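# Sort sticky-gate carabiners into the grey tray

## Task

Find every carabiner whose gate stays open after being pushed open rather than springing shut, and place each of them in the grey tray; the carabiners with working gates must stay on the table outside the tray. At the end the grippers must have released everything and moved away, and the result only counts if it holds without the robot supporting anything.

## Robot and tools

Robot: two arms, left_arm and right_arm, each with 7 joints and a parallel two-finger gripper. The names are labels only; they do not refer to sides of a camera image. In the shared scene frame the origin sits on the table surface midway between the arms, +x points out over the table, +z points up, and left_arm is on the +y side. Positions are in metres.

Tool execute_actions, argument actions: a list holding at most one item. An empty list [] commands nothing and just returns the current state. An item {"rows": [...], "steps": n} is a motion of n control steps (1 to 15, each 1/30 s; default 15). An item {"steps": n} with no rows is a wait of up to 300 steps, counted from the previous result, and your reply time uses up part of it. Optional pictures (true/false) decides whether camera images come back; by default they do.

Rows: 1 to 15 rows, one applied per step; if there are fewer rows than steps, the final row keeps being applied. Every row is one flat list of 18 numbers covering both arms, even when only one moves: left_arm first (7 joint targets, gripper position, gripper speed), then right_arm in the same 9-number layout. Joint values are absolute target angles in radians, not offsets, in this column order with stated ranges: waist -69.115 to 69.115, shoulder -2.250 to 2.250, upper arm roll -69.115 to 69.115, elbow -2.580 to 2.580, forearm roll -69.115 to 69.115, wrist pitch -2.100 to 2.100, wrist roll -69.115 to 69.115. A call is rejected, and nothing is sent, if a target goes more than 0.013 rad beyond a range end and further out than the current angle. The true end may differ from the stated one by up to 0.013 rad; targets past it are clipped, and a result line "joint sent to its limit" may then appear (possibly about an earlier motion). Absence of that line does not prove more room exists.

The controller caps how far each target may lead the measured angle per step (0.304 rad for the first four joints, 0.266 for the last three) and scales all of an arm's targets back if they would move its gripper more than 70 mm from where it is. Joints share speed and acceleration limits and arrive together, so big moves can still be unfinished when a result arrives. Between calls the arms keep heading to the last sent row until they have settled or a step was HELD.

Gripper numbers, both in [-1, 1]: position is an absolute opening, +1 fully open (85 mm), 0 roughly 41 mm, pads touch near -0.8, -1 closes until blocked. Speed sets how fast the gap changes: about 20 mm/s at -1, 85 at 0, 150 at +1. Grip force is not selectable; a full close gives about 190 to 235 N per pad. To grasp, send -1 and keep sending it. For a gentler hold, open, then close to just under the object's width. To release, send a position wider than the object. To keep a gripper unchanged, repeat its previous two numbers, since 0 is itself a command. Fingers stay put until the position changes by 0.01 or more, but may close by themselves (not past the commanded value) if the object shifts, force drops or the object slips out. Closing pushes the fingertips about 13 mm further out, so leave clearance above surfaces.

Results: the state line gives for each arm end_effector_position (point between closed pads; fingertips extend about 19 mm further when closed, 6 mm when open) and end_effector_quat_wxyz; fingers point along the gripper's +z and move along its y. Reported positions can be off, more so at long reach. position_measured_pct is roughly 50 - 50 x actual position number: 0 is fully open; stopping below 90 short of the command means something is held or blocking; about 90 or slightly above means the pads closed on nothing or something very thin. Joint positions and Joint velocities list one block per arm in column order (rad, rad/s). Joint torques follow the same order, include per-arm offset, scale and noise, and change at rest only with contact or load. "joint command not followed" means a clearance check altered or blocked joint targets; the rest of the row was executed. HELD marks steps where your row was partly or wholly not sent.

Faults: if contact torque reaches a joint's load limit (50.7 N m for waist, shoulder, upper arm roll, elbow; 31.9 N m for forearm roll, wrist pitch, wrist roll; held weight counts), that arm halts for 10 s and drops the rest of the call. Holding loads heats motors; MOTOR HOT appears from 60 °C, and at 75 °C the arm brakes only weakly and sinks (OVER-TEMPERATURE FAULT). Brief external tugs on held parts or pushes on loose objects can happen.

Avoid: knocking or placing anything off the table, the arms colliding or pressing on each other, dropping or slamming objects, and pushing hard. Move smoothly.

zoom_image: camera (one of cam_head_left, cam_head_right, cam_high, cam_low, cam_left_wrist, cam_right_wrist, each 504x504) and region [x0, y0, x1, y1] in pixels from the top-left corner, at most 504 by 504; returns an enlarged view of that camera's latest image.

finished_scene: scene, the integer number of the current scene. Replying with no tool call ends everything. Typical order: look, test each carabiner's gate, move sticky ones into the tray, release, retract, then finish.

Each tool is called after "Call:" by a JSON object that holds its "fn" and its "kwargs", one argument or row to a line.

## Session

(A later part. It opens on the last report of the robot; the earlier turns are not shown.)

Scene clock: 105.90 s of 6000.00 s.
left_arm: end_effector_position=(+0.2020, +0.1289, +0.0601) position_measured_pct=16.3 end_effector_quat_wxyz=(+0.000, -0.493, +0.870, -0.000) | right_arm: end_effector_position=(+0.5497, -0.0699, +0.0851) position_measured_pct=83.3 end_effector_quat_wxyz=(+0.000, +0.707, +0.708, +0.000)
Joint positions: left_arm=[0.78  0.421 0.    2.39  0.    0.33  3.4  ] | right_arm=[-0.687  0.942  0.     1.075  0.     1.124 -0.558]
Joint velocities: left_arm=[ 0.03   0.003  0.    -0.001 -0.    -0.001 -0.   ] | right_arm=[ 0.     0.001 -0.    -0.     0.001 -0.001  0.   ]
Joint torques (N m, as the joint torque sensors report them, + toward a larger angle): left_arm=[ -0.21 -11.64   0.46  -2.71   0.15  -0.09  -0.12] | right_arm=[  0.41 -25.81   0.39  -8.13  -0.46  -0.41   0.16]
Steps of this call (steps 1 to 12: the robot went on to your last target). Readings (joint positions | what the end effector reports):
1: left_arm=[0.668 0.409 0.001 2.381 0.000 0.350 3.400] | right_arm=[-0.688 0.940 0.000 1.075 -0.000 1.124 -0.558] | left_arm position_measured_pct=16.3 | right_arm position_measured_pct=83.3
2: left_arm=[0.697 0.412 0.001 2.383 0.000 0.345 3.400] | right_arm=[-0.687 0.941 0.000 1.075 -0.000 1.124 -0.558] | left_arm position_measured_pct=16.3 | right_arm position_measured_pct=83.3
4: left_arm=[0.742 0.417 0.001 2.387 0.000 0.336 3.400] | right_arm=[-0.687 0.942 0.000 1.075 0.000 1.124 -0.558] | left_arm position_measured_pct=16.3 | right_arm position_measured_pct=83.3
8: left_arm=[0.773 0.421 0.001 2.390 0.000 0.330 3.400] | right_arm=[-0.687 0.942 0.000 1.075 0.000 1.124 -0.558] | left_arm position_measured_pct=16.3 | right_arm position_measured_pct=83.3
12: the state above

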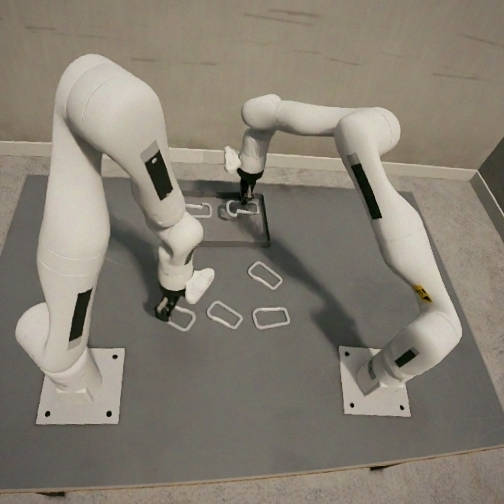

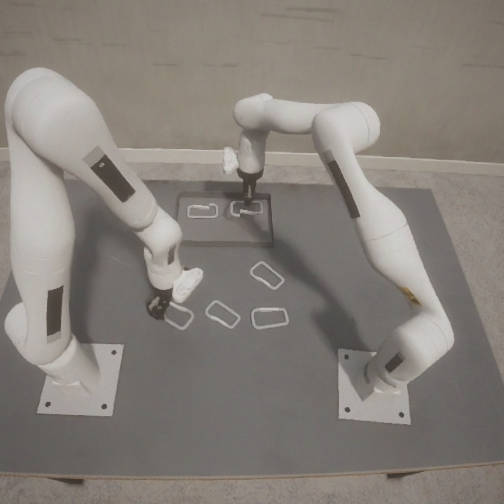

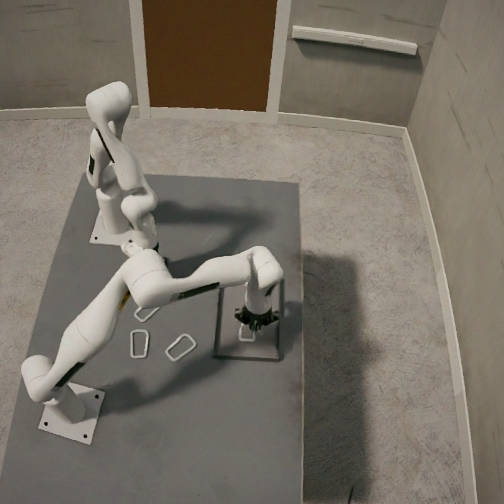

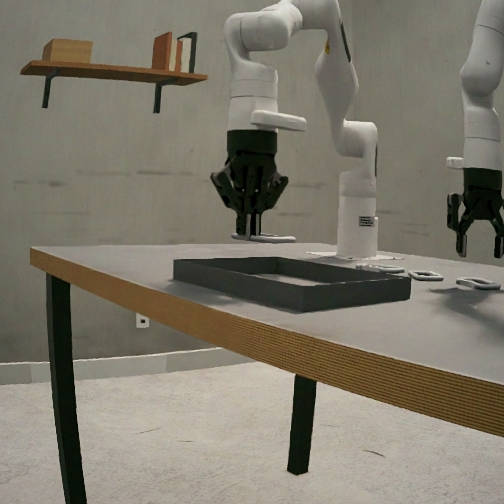

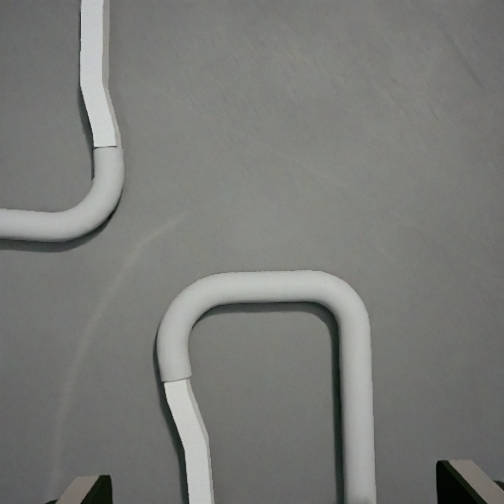

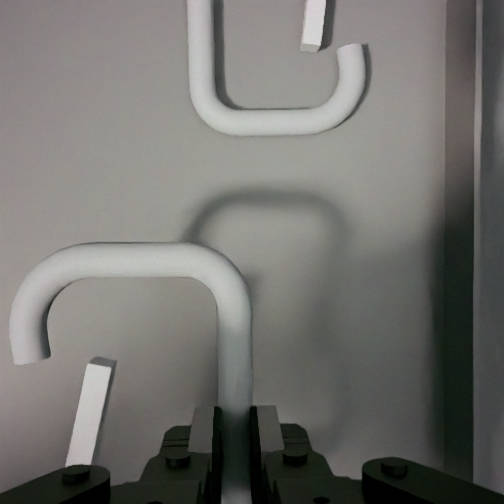

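Call:
{"fn": "execute_actions", "kwargs": {
  "actions": [
    {"rows":[[0.7839,0.5643,0,2.4212,0,0.1561,3.42,0.68,0,-0.6866,1.0155,0,1.1155,0,1.0106,-0.5576,-0.74,-0.4]],"steps":15}
  ],
  "pictures": false
}}

Call:
{"fn": "execute_actions", "kwargs": {
  "actions": [
    {"rows":[[0.7839,0.5643,0,2.4212,0,0.1561,3.42,0.12,-0.35,-0.6866,1.0155,0,1.1155,0,1.0106,-0.5576,-0.4,-0.4]],"steps":15}
  ],
  "pictures": false
}}

Call:
{"fn": "execute_actions", "kwargs": {
  "actions": [
    {"steps":5}
  ]
}}

Scene clock: 109.27 s of 6000.00 s.
left_arm: end_effector_position=(+0.2016, +0.1279, +0.0191) position_measured_pct=16.3 end_effector_quat_wxyz=(+0.000, -0.500, +0.866, -0.001) | right_arm: end_effector_position=(+0.5497, -0.0699, +0.0285) position_measured_pct=83.3 end_effector_quat_wxyz=(+0.000, +0.707, +0.708, +0.000)
Joint positions: left_arm=[ 0.784  0.562 -0.     2.421  0.     0.156  3.42 ] | right_arm=[-0.687  1.015  0.     1.116  0.     1.011 -0.558]
Joint velocities: left_arm=[-0.     0.021  0.002  0.002  0.001 -0.001  0.   ] | right_arm=[-0.     0.004 -0.    -0.     0.002  0.    -0.   ]
Joint torques (N m, as the joint torque sensors report them, + toward a larger angle): left_arm=[  0.04 -13.06  -0.01  -1.64  -0.07  -0.02  -0.14] | right_arm=[  0.29 -26.37   0.4   -7.66  -0.44  -0.37   0.  ]
Steps of this call (steps 1 to 30: the robot went on to your last target; steps 31 to 86: nothing new was sent; steps 87 to 101: all 15 steps of this action). Readings (joint positions | what the end effector reports):
87: left_arm=[0.784 0.423 0.000 2.391 -0.000 0.328 3.400] | right_arm=[-0.687 0.944 0.000 1.075 -0.000 1.123 -0.558] | left_arm position_measured_pct=16.3 | right_arm position_measured_pct=83.3
88: left_arm=[0.784 0.430 0.000 2.392 0.000 0.322 3.401] | right_arm=[-0.687 0.949 0.000 1.077 -0.000 1.115 -0.558] | left_arm position_measured_pct=16.3 | right_arm position_measured_pct=83.3
90: left_arm=[0.784 0.460 0.000 2.398 0.000 0.290 3.404] | right_arm=[-0.687 0.977 0.000 1.090 -0.000 1.074 -0.558] | left_arm position_measured_pct=16.3 | right_arm position_measured_pct=83.3
94: left_arm=[0.784 0.542 -0.000 2.416 -0.000 0.184 3.417] | right_arm=[-0.687 1.013 -0.000 1.116 0.000 1.014 -0.558] | left_arm position_measured_pct=16.3 | right_arm position_measured_pct=83.3
101: the state above

Scene clock: 109.77 s of 6000.00 s.
left_arm: end_effector_position=(+0.2005, +0.1288, +0.0189) position_measured_pct=41.7 end_effector_quat_wxyz=(-0.000, -0.500, +0.866, +0.001) | right_arm: end_effector_position=(+0.5497, -0.0699, +0.0283) position_measured_pct=69.8 end_effector_quat_wxyz=(+0.000, +0.707, +0.708, +0.000)
Joint positions: left_arm=[ 0.784  0.563  0.     2.422 -0.     0.158  3.42 ] | right_arm=[-0.687  1.015  0.     1.115 -0.     1.011 -0.558]
Joint velocities: left_arm=[ 0.001 -0.008  0.003  0.007  0.002  0.006  0.003] | right_arm=[ 0.001  0.     0.001 -0.     0.003  0.001 -0.   ]
Joint torques (N m, as the joint torque sensors report them, + toward a larger angle): left_arm=[ -0.11 -10.88   0.34  -2.69   0.24  -1.07   0.03] | right_arm=[  0.39 -25.82   0.49  -7.63  -0.43  -0.33   0.1 ]
Steps of this call (steps 1 to 15: all 15 steps of this action). Readings (joint positions | what the end effector reports):
1: left_arm=[0.784 0.563 -0.000 2.421 -0.000 0.156 3.420] | right_arm=[-0.687 1.015 0.000 1.116 0.000 1.011 -0.558] | left_arm position_measured_pct=16.3 | right_arm position_measured_pct=83.3
2: left_arm=[0.784 0.563 -0.000 2.421 -0.000 0.156 3.420] | right_arm=[-0.687 1.015 -0.000 1.116 0.000 1.011 -0.558] | left_arm position_measured_pct=16.7 | right_arm position_measured_pct=83.3
4: left_arm=[0.784 0.564 -0.000 2.421 -0.000 0.156 3.420] | right_arm=[-0.687 1.015 -0.000 1.115 -0.000 1.011 -0.558] | left_arm position_measured_pct=19.4 | right_arm position_measured_pct=80.2
8: left_arm=[0.784 0.564 -0.000 2.421 -0.000 0.156 3.420] | right_arm=[-0.687 1.015 -0.000 1.115 -0.000 1.011 -0.558] | left_arm position_measured_pct=27.8 | right_arm position_measured_pct=72.6
15: the state above

Scene clock: 109.93 s of 6000.00 s.
left_arm: end_effector_position=(+0.2002, +0.1290, +0.0190) position_measured_pct=42.9 end_effector_quat_wxyz=(-0.000, -0.500, +0.866, +0.001) | right_arm: end_effector_position=(+0.5497, -0.0699, +0.0283) position_measured_pct=69.8 end_effector_quat_wxyz=(+0.000, +0.707, +0.708, -0.000)
Joint positions: left_arm=[ 0.784  0.562  0.001  2.423 -0.     0.158  3.42 ] | right_arm=[-0.687  1.015  0.     1.115  0.     1.011 -0.558]
Joint velocities: left_arm=[ 0.001 -0.    -0.001 -0.002  0.001 -0.008  0.   ] | right_arm=[ 0. -0. -0.  0.  0.  0. -0.]
Joint torques (N m, as the joint torque sensors report them, + toward a larger angle): left_arm=[ -0.18 -11.31   0.09  -2.84   0.01  -0.96  -0.16] | right_arm=[  0.37 -26.06   0.49  -7.55  -0.34  -0.4    0.07]
Steps of this call (steps 1 to 5: the robot went on to your last target). Readings (joint positions | what the end effector reports):
1: left_arm=[0.784 0.562 0.001 2.423 -0.000 0.158 3.420] | right_arm=[-0.687 1.015 0.000 1.115 0.000 1.011 -0.558] | left_arm position_measured_pct=42.5 | right_arm position_measured_pct=69.8
2: left_arm=[0.784 0.562 0.001 2.423 -0.000 0.158 3.420] | right_arm=[-0.687 1.015 0.000 1.115 0.000 1.011 -0.558] | left_arm position_measured_pct=42.9 | right_arm position_measured_pct=69.8
4: left_arm=[0.784 0.562 0.001 2.423 -0.000 0.158 3.420] | right_arm=[-0.687 1.015 0.000 1.115 0.000 1.011 -0.558] | left_arm position_measured_pct=42.9 | right_arm position_measured_pct=69.8
5: the state above

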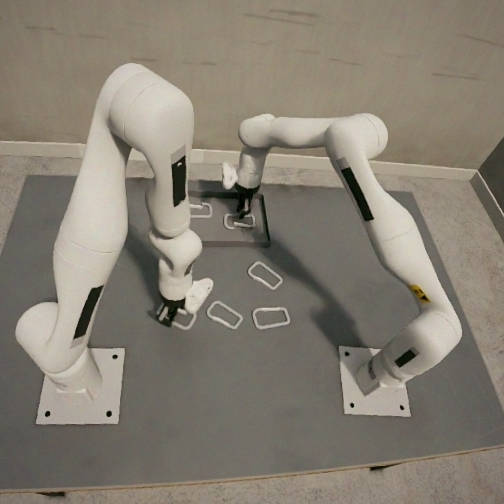

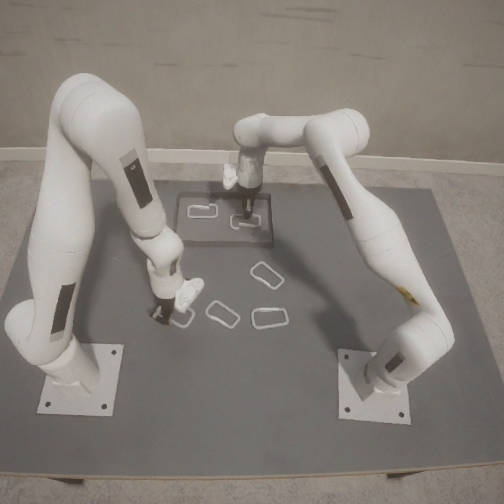

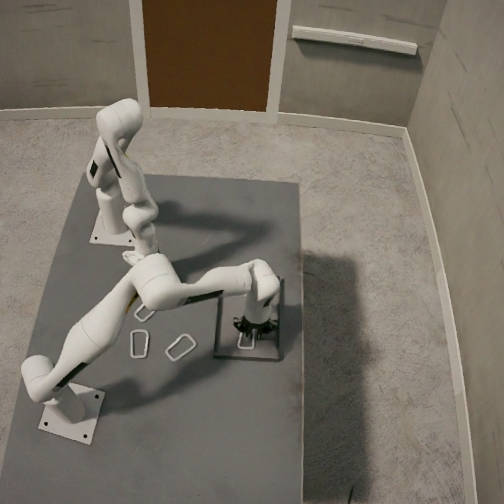

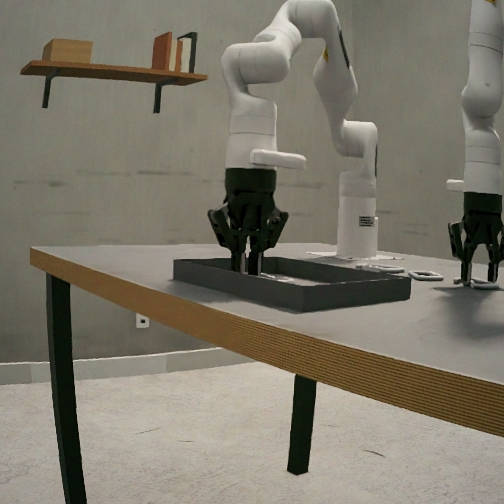

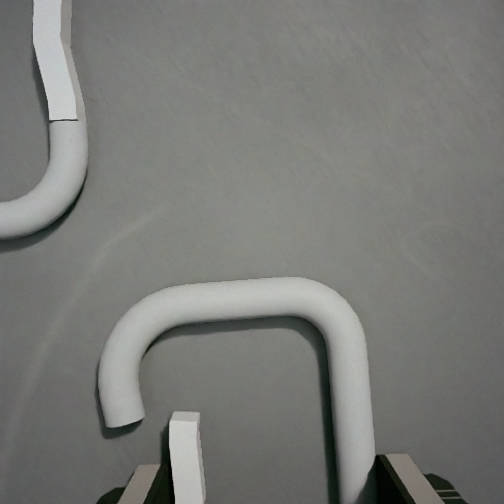

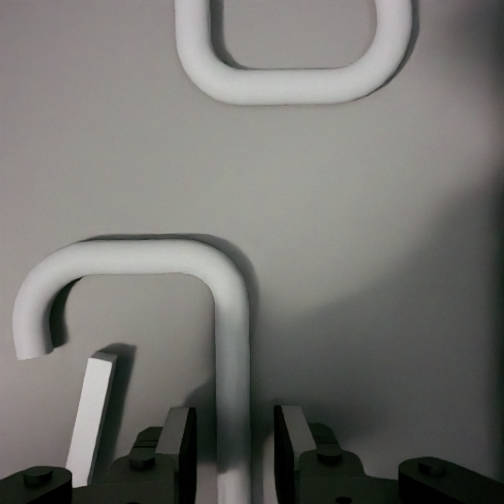

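Call:
{"fn": "execute_actions", "kwargs": {
  "actions": [
    {"rows":[[0.7839,0.5643,0,2.4212,0,0.1561,3.42,0.07,-0.4,-0.6866,0.9424,0,1.0749,0,1.1243,-0.5576,-0.4,-0.4]],"steps":9}
  ]
}}

Call:
{"fn": "execute_actions", "kwargs": {
  "actions": [
    {"rows":[[0.7839,0.5643,0,2.4212,0,0.1561,3.42,0.65,-0.5,-0.45,0.7,0,1.3,0,1.1,-0.5576,-0.4,-0.4]],"steps":15}
  ]
}}

Scene clock: 111.77 s of 6000.00 s.
left_arm: end_effector_position=(+0.2004, +0.1287, +0.0191) position_measured_pct=45.6 end_effector_quat_wxyz=(-0.000, -0.500, +0.866, +0.000) | right_arm: end_effector_position=(+0.5502, -0.0697, +0.0841) position_measured_pct=69.8 end_effector_quat_wxyz=(+0.000, +0.707, +0.707, +0.000)
Joint positions: left_arm=[0.784 0.562 0.001 2.423 0.    0.158 3.42 ] | right_arm=[-0.687  0.944  0.     1.074 -0.     1.123 -0.558]
Joint velocities: left_arm=[ 0.     0.     0.    -0.001 -0.    -0.001  0.   ] | right_arm=[ 0.002 -0.01  -0.001  0.013  0.002  0.031  0.   ]
Joint torques (N m, as the joint torque sensors report them, + toward a larger angle): left_arm=[ -0.49 -10.91  -0.16  -2.74  -0.11  -0.74  -0.1 ] | right_arm=[  0.45 -25.58   0.16  -7.82  -0.43  -0.4    0.12]
Steps of this call (steps 1 to 15: the robot went on to your last target; steps 16 to 46: nothing new was sent; steps 47 to 55: all 9 steps of this action). Readings (joint positions | what the end effector reports):
47: left_arm=[0.784 0.562 0.001 2.423 0.000 0.158 3.420] | right_arm=[-0.687 1.014 -0.000 1.115 0.000 1.012 -0.558] | left_arm position_measured_pct=43.3 | right_arm position_measured_pct=69.8
48: left_arm=[0.784 0.562 0.001 2.423 0.000 0.158 3.420] | right_arm=[-0.687 1.009 -0.000 1.113 0.000 1.020 -0.558] | left_arm position_measured_pct=43.7 | right_arm position_measured_pct=69.8
50: left_arm=[0.784 0.562 0.001 2.423 0.000 0.158 3.420] | right_arm=[-0.687 0.981 -0.000 1.100 0.000 1.061 -0.558] | left_arm position_measured_pct=45.2 | right_arm position_measured_pct=69.8
54: left_arm=[0.784 0.562 0.001 2.423 0.000 0.158 3.420] | right_arm=[-0.687 0.945 0.000 1.074 -0.000 1.121 -0.558] | left_arm position_measured_pct=45.6 | right_arm position_measured_pct=69.8
55: the state above

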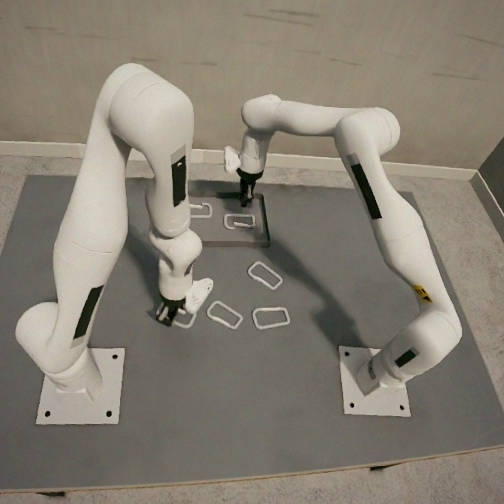

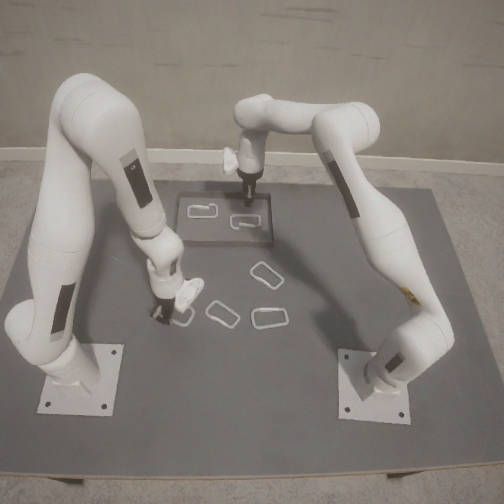

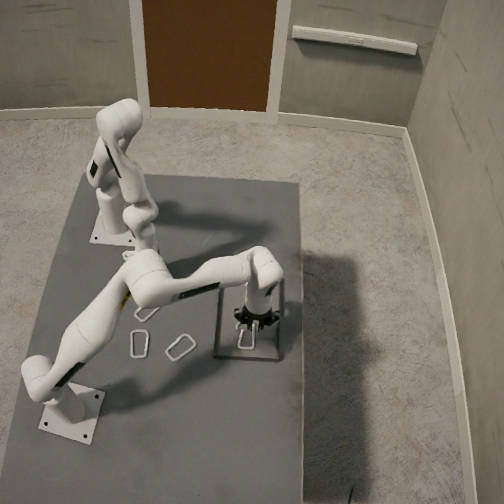

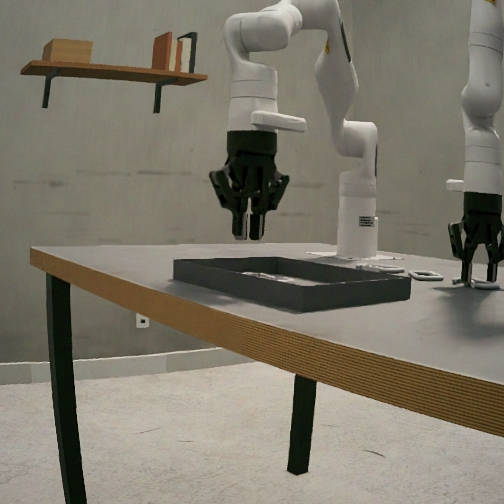

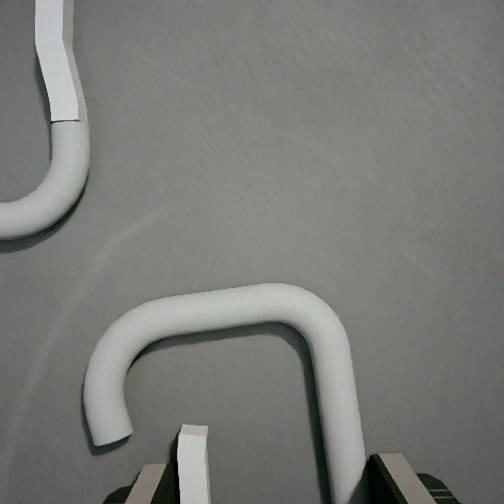

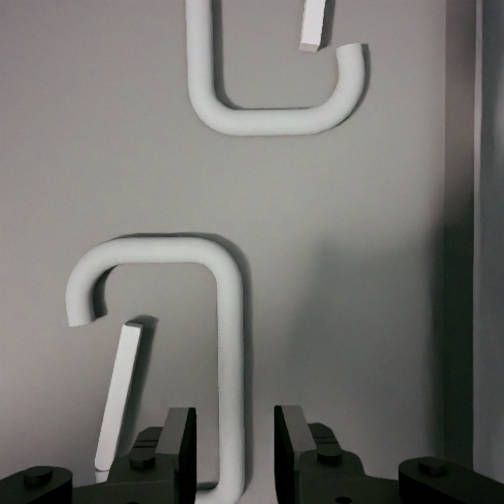

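Scene clock: 112.27 s of 6000.00 s.
left_arm: end_effector_position=(+0.2012, +0.1283, +0.0185) position_measured_pct=23.0 end_effector_quat_wxyz=(+0.000, -0.500, +0.866, -0.000) | right_arm: end_effector_position=(+0.5567, -0.2206, +0.1617) position_measured_pct=69.8 end_effector_quat_wxyz=(+0.008, +0.784, +0.621, +0.017)
Joint positions: left_arm=[0.784 0.564 0.    2.421 0.    0.156 3.42 ] | right_arm=[-0.457  0.708  0.003  1.294  0.001  1.101 -0.558]
Joint velocities: left_arm=[-0.     0.001 -0.001 -0.    -0.    -0.     0.001] | right_arm=[ 0.104 -0.097  0.009  0.121  0.002 -0.009  0.   ]
Joint torques (N m, as the joint torque sensors report them, + toward a larger angle): left_arm=[  0.16 -12.86   0.33  -1.62   0.06   0.     0.03] | right_arm=[ -3.64 -18.45  -2.17  -7.79  -0.93  -0.76   0.08]
Steps of this call (steps 1 to 15: all 15 steps of this action). Readings (joint positions | what the end effector reports):
1: left_arm=[0.784 0.562 0.001 2.423 0.000 0.158 3.420] | right_arm=[-0.685 0.943 -0.000 1.075 -0.000 1.123 -0.558] | left_arm position_measured_pct=46.0 | right_arm position_measured_pct=69.8
2: left_arm=[0.784 0.562 0.000 2.422 -0.000 0.157 3.420] | right_arm=[-0.679 0.936 -0.002 1.082 -0.001 1.122 -0.558] | left_arm position_measured_pct=45.6 | right_arm position_measured_pct=69.8
4: left_arm=[0.784 0.563 0.000 2.421 -0.000 0.156 3.420] | right_arm=[-0.651 0.905 -0.004 1.108 -0.002 1.118 -0.558] | left_arm position_measured_pct=42.9 | right_arm position_measured_pct=69.8
8: left_arm=[0.784 0.564 -0.000 2.421 -0.000 0.156 3.420] | right_arm=[-0.567 0.819 -0.001 1.186 -0.000 1.111 -0.558] | left_arm position_measured_pct=35.7 | right_arm position_measured_pct=69.8
15: the state above

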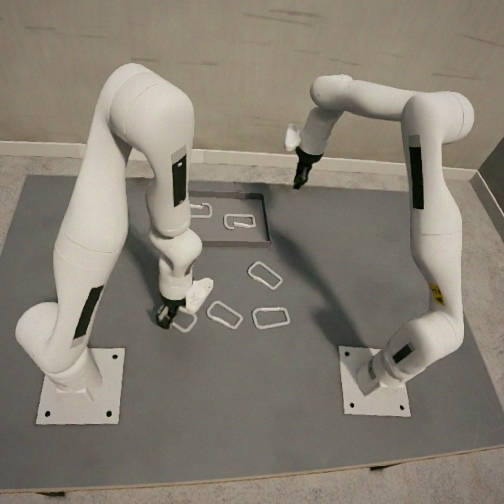

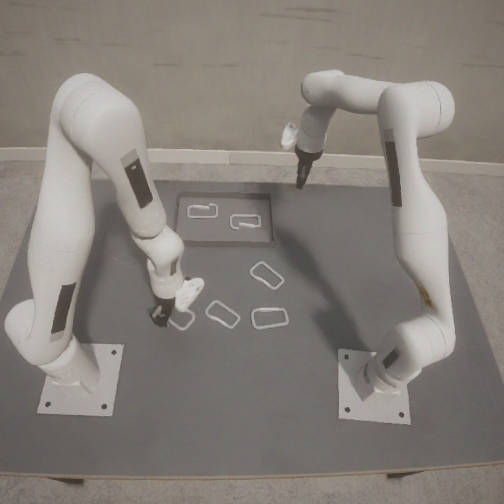

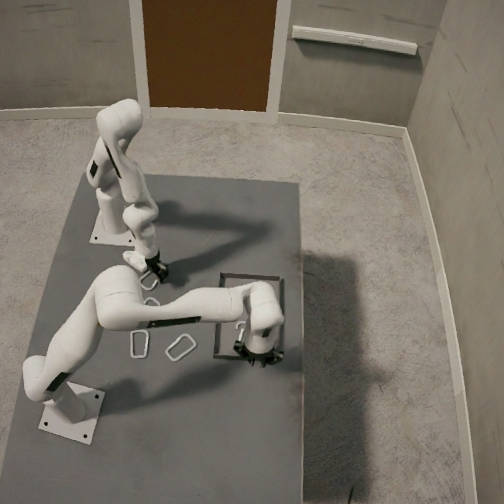

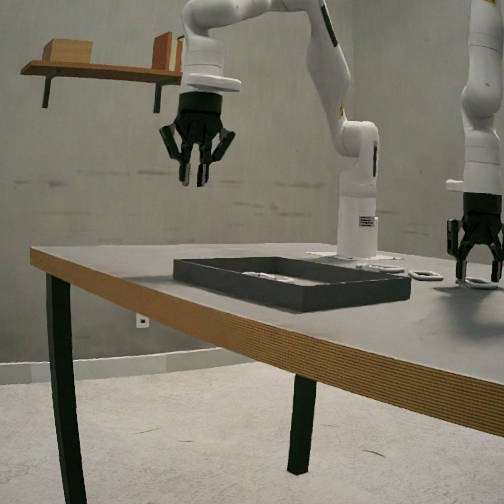

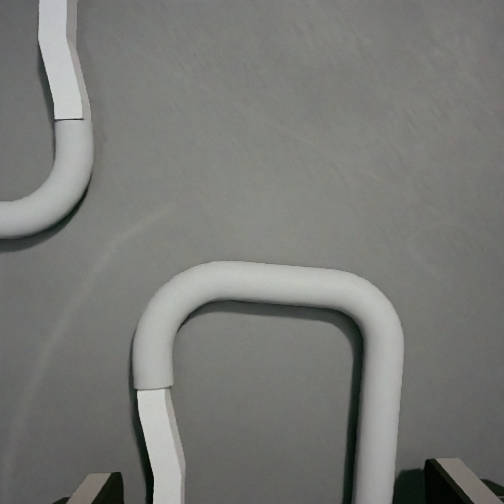

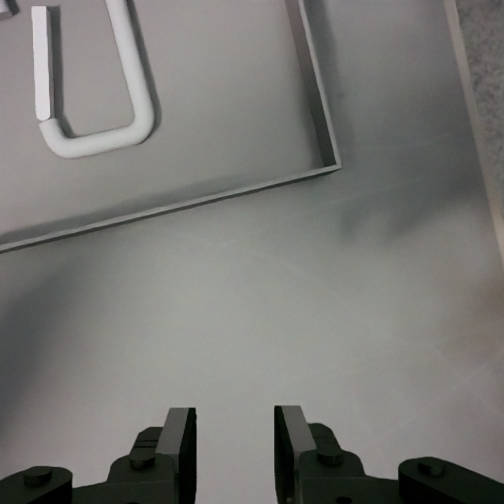

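D is good. Clearing.

Call:
{"fn": "execute_actions", "kwargs": {
  "actions": [
    {"rows":[[0.7839,0.4216,0,2.3904,0,0.3296,3.42,0.65,-0.5,-0.2,0.6,0,1.45,0,1.1,-0.5576,-0.4,-0.4]],"steps":10}
  ],
  "pictures": false
}}

Call:
{"fn": "execute_actions", "kwargs": {
  "actions": [
    {"rows":[[0.2,0.15,0,2.15,0,0.84,3.42,0.65,-0.5,-0.2,0.6,0,1.45,0,1.1,-0.5576,-0.4,-0.4]],"steps":15}
  ],
  "pictures": false
}}

Call:
{"fn": "execute_actions", "kwargs": {
  "actions": [
    {"steps":20}
  ]
}}

Scene clock: 114.63 s of 6000.00 s.
left_arm: end_effector_position=(+0.2006, +0.1289, +0.0579) position_measured_pct=17.9 end_effector_quat_wxyz=(-0.001, -0.500, +0.866, +0.002) | right_arm: end_effector_position=(+0.5364, -0.3292, +0.1736) position_measured_pct=69.8 end_effector_quat_wxyz=(+0.002, +0.838, +0.546, +0.004)
Joint positions: left_arm=[0.784 0.429 0.    2.391 0.    0.325 3.42 ] | right_arm=[-0.269  0.628 -0.     1.407 -0.     1.1   -0.558]
Joint velocities: left_arm=[ 0.001 -0.071  0.    -0.024  0.001  0.156 -0.   ] | right_arm=[ 0.676 -0.265  0.016  0.422  0.009  0.006 -0.   ]
Joint torques (N m, as the joint torque sensors report them, + toward a larger angle): left_arm=[-0.11 -9.38  0.23 -2.54 -0.08 -0.2  -0.29] | right_arm=[ -1.02 -21.13  -0.24  -8.07  -0.58  -0.31   0.08]
Steps of this call (steps 1 to 15: the robot went on to your last target; steps 16 to 61: nothing new was sent; steps 62 to 71: all 10 steps of this action). Readings (joint positions | what the end effector reports):
62: left_arm=[0.784 0.563 -0.000 2.421 -0.000 0.157 3.420] | right_arm=[-0.449 0.699 -0.000 1.301 -0.000 1.100 -0.558] | left_arm position_measured_pct=17.9 | right_arm position_measured_pct=69.8
63: left_arm=[0.784 0.556 -0.000 2.420 -0.000 0.164 3.420] | right_arm=[-0.442 0.697 -0.002 1.304 -0.001 1.100 -0.558] | left_arm position_measured_pct=17.9 | right_arm position_measured_pct=69.8
65: left_arm=[0.784 0.526 -0.000 2.414 -0.000 0.196 3.420] | right_arm=[-0.413 0.684 -0.004 1.320 -0.002 1.099 -0.558] | left_arm position_measured_pct=17.9 | right_arm position_measured_pct=69.8
69: left_arm=[0.784 0.444 0.000 2.395 0.000 0.302 3.420] | right_arm=[-0.317 0.646 -0.001 1.377 -0.000 1.100 -0.558] | left_arm position_measured_pct=17.9 | right_arm position_measured_pct=69.8
71: the state above

Scene clock: 115.13 s of 6000.00 s.
left_arm: end_effector_position=(+0.3098, +0.1846, +0.1488) position_measured_pct=17.9 end_effector_quat_wxyz=(+0.016, -0.650, +0.759, -0.036) | right_arm: end_effector_position=(+0.5219, -0.3672, +0.1758) position_measured_pct=69.8 end_effector_quat_wxyz=(-0.002, +0.856, +0.517, -0.004)
Joint positions: left_arm=[0.416 0.216 0.001 2.206 0.    0.641 3.42 ] | right_arm=[-0.2    0.6    0.     1.45   0.     1.1   -0.558]
Joint velocities: left_arm=[-1.027 -0.32  -0.005 -0.283 -0.001  0.929  0.   ] | right_arm=[ 0.005 -0.002 -0.001  0.    -0.001  0.     0.   ]
Joint torques (N m, as the joint torque sensors report them, + toward a larger angle): left_arm=[  0.03 -11.16   0.63  -5.45   0.21   0.17  -0.02] | right_arm=[  0.24 -19.96   0.36  -7.91  -0.49  -0.39   0.03]
Steps of this call (steps 1 to 15: all 15 steps of this action). Readings (joint positions | what the end effector reports):
1: left_arm=[0.782 0.427 0.000 2.390 0.000 0.329 3.420] | right_arm=[-0.248 0.619 0.000 1.420 0.000 1.100 -0.558] | left_arm position_measured_pct=17.9 | right_arm position_measured_pct=69.8
2: left_arm=[0.775 0.420 0.001 2.386 0.000 0.335 3.420] | right_arm=[-0.231 0.613 0.001 1.431 0.001 1.100 -0.558] | left_arm position_measured_pct=17.9 | right_arm position_measured_pct=69.8
4: left_arm=[0.744 0.391 0.001 2.365 0.000 0.359 3.420] | right_arm=[-0.210 0.605 0.003 1.445 0.001 1.100 -0.558] | left_arm position_measured_pct=17.9 | right_arm position_measured_pct=69.8
8: left_arm=[0.640 0.313 0.001 2.295 0.000 0.446 3.420] | right_arm=[-0.203 0.602 0.000 1.450 0.000 1.100 -0.558] | left_arm position_measured_pct=17.9 | right_arm position_measured_pct=69.8
15: the state above

Scene clock: 115.80 s of 6000.00 s.
left_arm: end_effector_position=(+0.3138, +0.2538, +0.1801) position_measured_pct=17.9 end_effector_quat_wxyz=(-0.000, +0.728, -0.685, +0.001) | right_arm: end_effector_position=(+0.5219, -0.3673, +0.1758) position_measured_pct=69.8 end_effector_quat_wxyz=(-0.002, +0.856, +0.516, -0.004)
Joint positions: left_arm=[ 0.201  0.15  -0.     2.15  -0.     0.84   3.42 ] | right_arm=[-0.2    0.6    0.     1.45   0.     1.1   -0.558]
Joint velocities: left_arm=[-0.005 -0.001  0.001 -0.002 -0.    -0.     0.001] | right_arm=[ 0. -0.  0. -0. -0.  0.  0.]
Joint torques (N m, as the joint torque sensors report them, + toward a larger angle): left_arm=[  0.01 -10.27   0.27  -6.55   0.02   0.21  -0.32] | right_arm=[  0.47 -20.42   0.21  -7.87  -0.49  -0.31   0.04]
Steps of this call (steps 1 to 20: the robot went on to your last target). Readings (joint positions | what the end effector reports):
1: left_arm=[0.381 0.206 0.000 2.197 0.000 0.672 3.420] | right_arm=[-0.200 0.600 0.000 1.450 0.000 1.100 -0.558] | left_arm position_measured_pct=17.9 | right_arm position_measured_pct=69.8
2: left_arm=[0.347 0.195 0.000 2.188 0.000 0.704 3.420] | right_arm=[-0.200 0.600 0.000 1.450 0.000 1.100 -0.558] | left_arm position_measured_pct=17.9 | right_arm position_measured_pct=69.8
4: left_arm=[0.286 0.176 -0.001 2.172 -0.000 0.762 3.420] | right_arm=[-0.200 0.600 0.000 1.450 0.000 1.100 -0.558] | left_arm position_measured_pct=17.9 | right_arm position_measured_pct=69.8
8: left_arm=[0.217 0.155 -0.002 2.152 -0.001 0.832 3.420] | right_arm=[-0.200 0.600 0.000 1.450 0.000 1.100 -0.558] | left_arm position_measured_pct=17.9 | right_arm position_measured_pct=69.8
20: the state above

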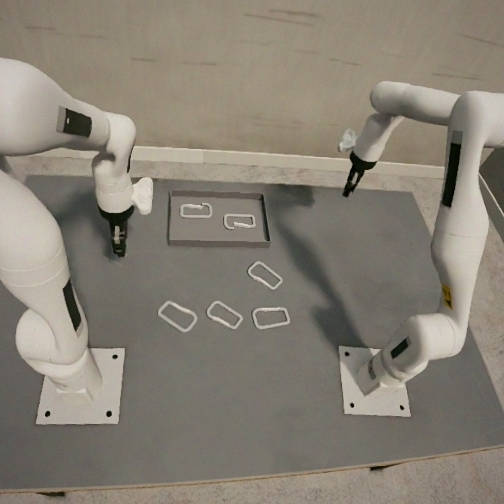

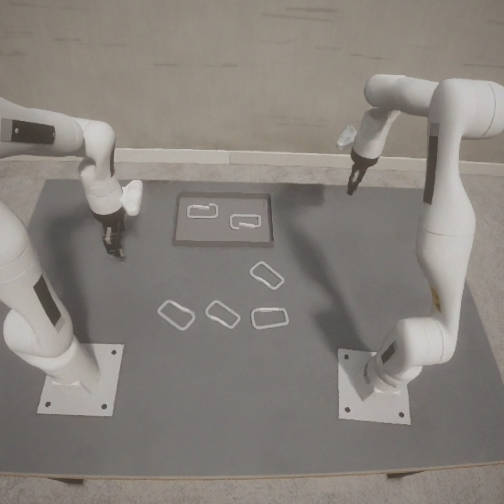

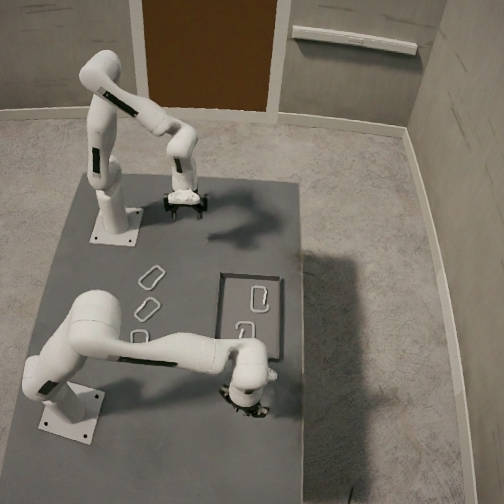

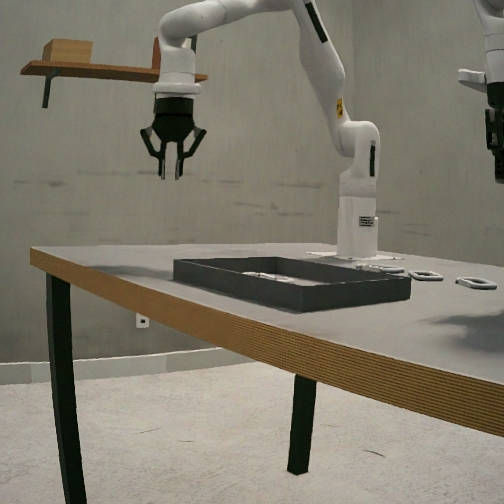

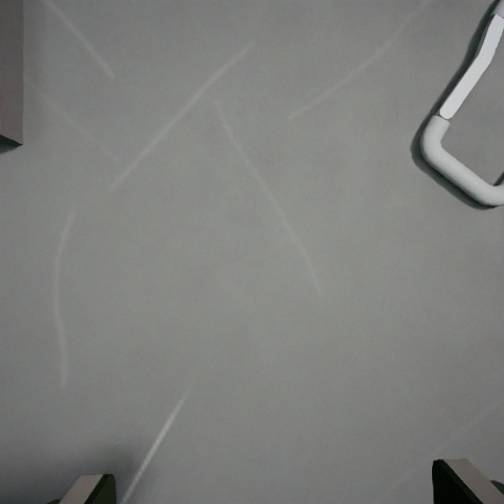

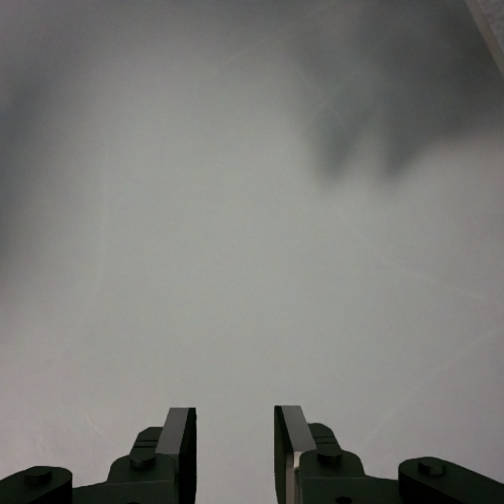

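Call:
{"fn": "finished_scene", "kwargs": {
  "scene": 2
}}

The scene is finished: the task was done.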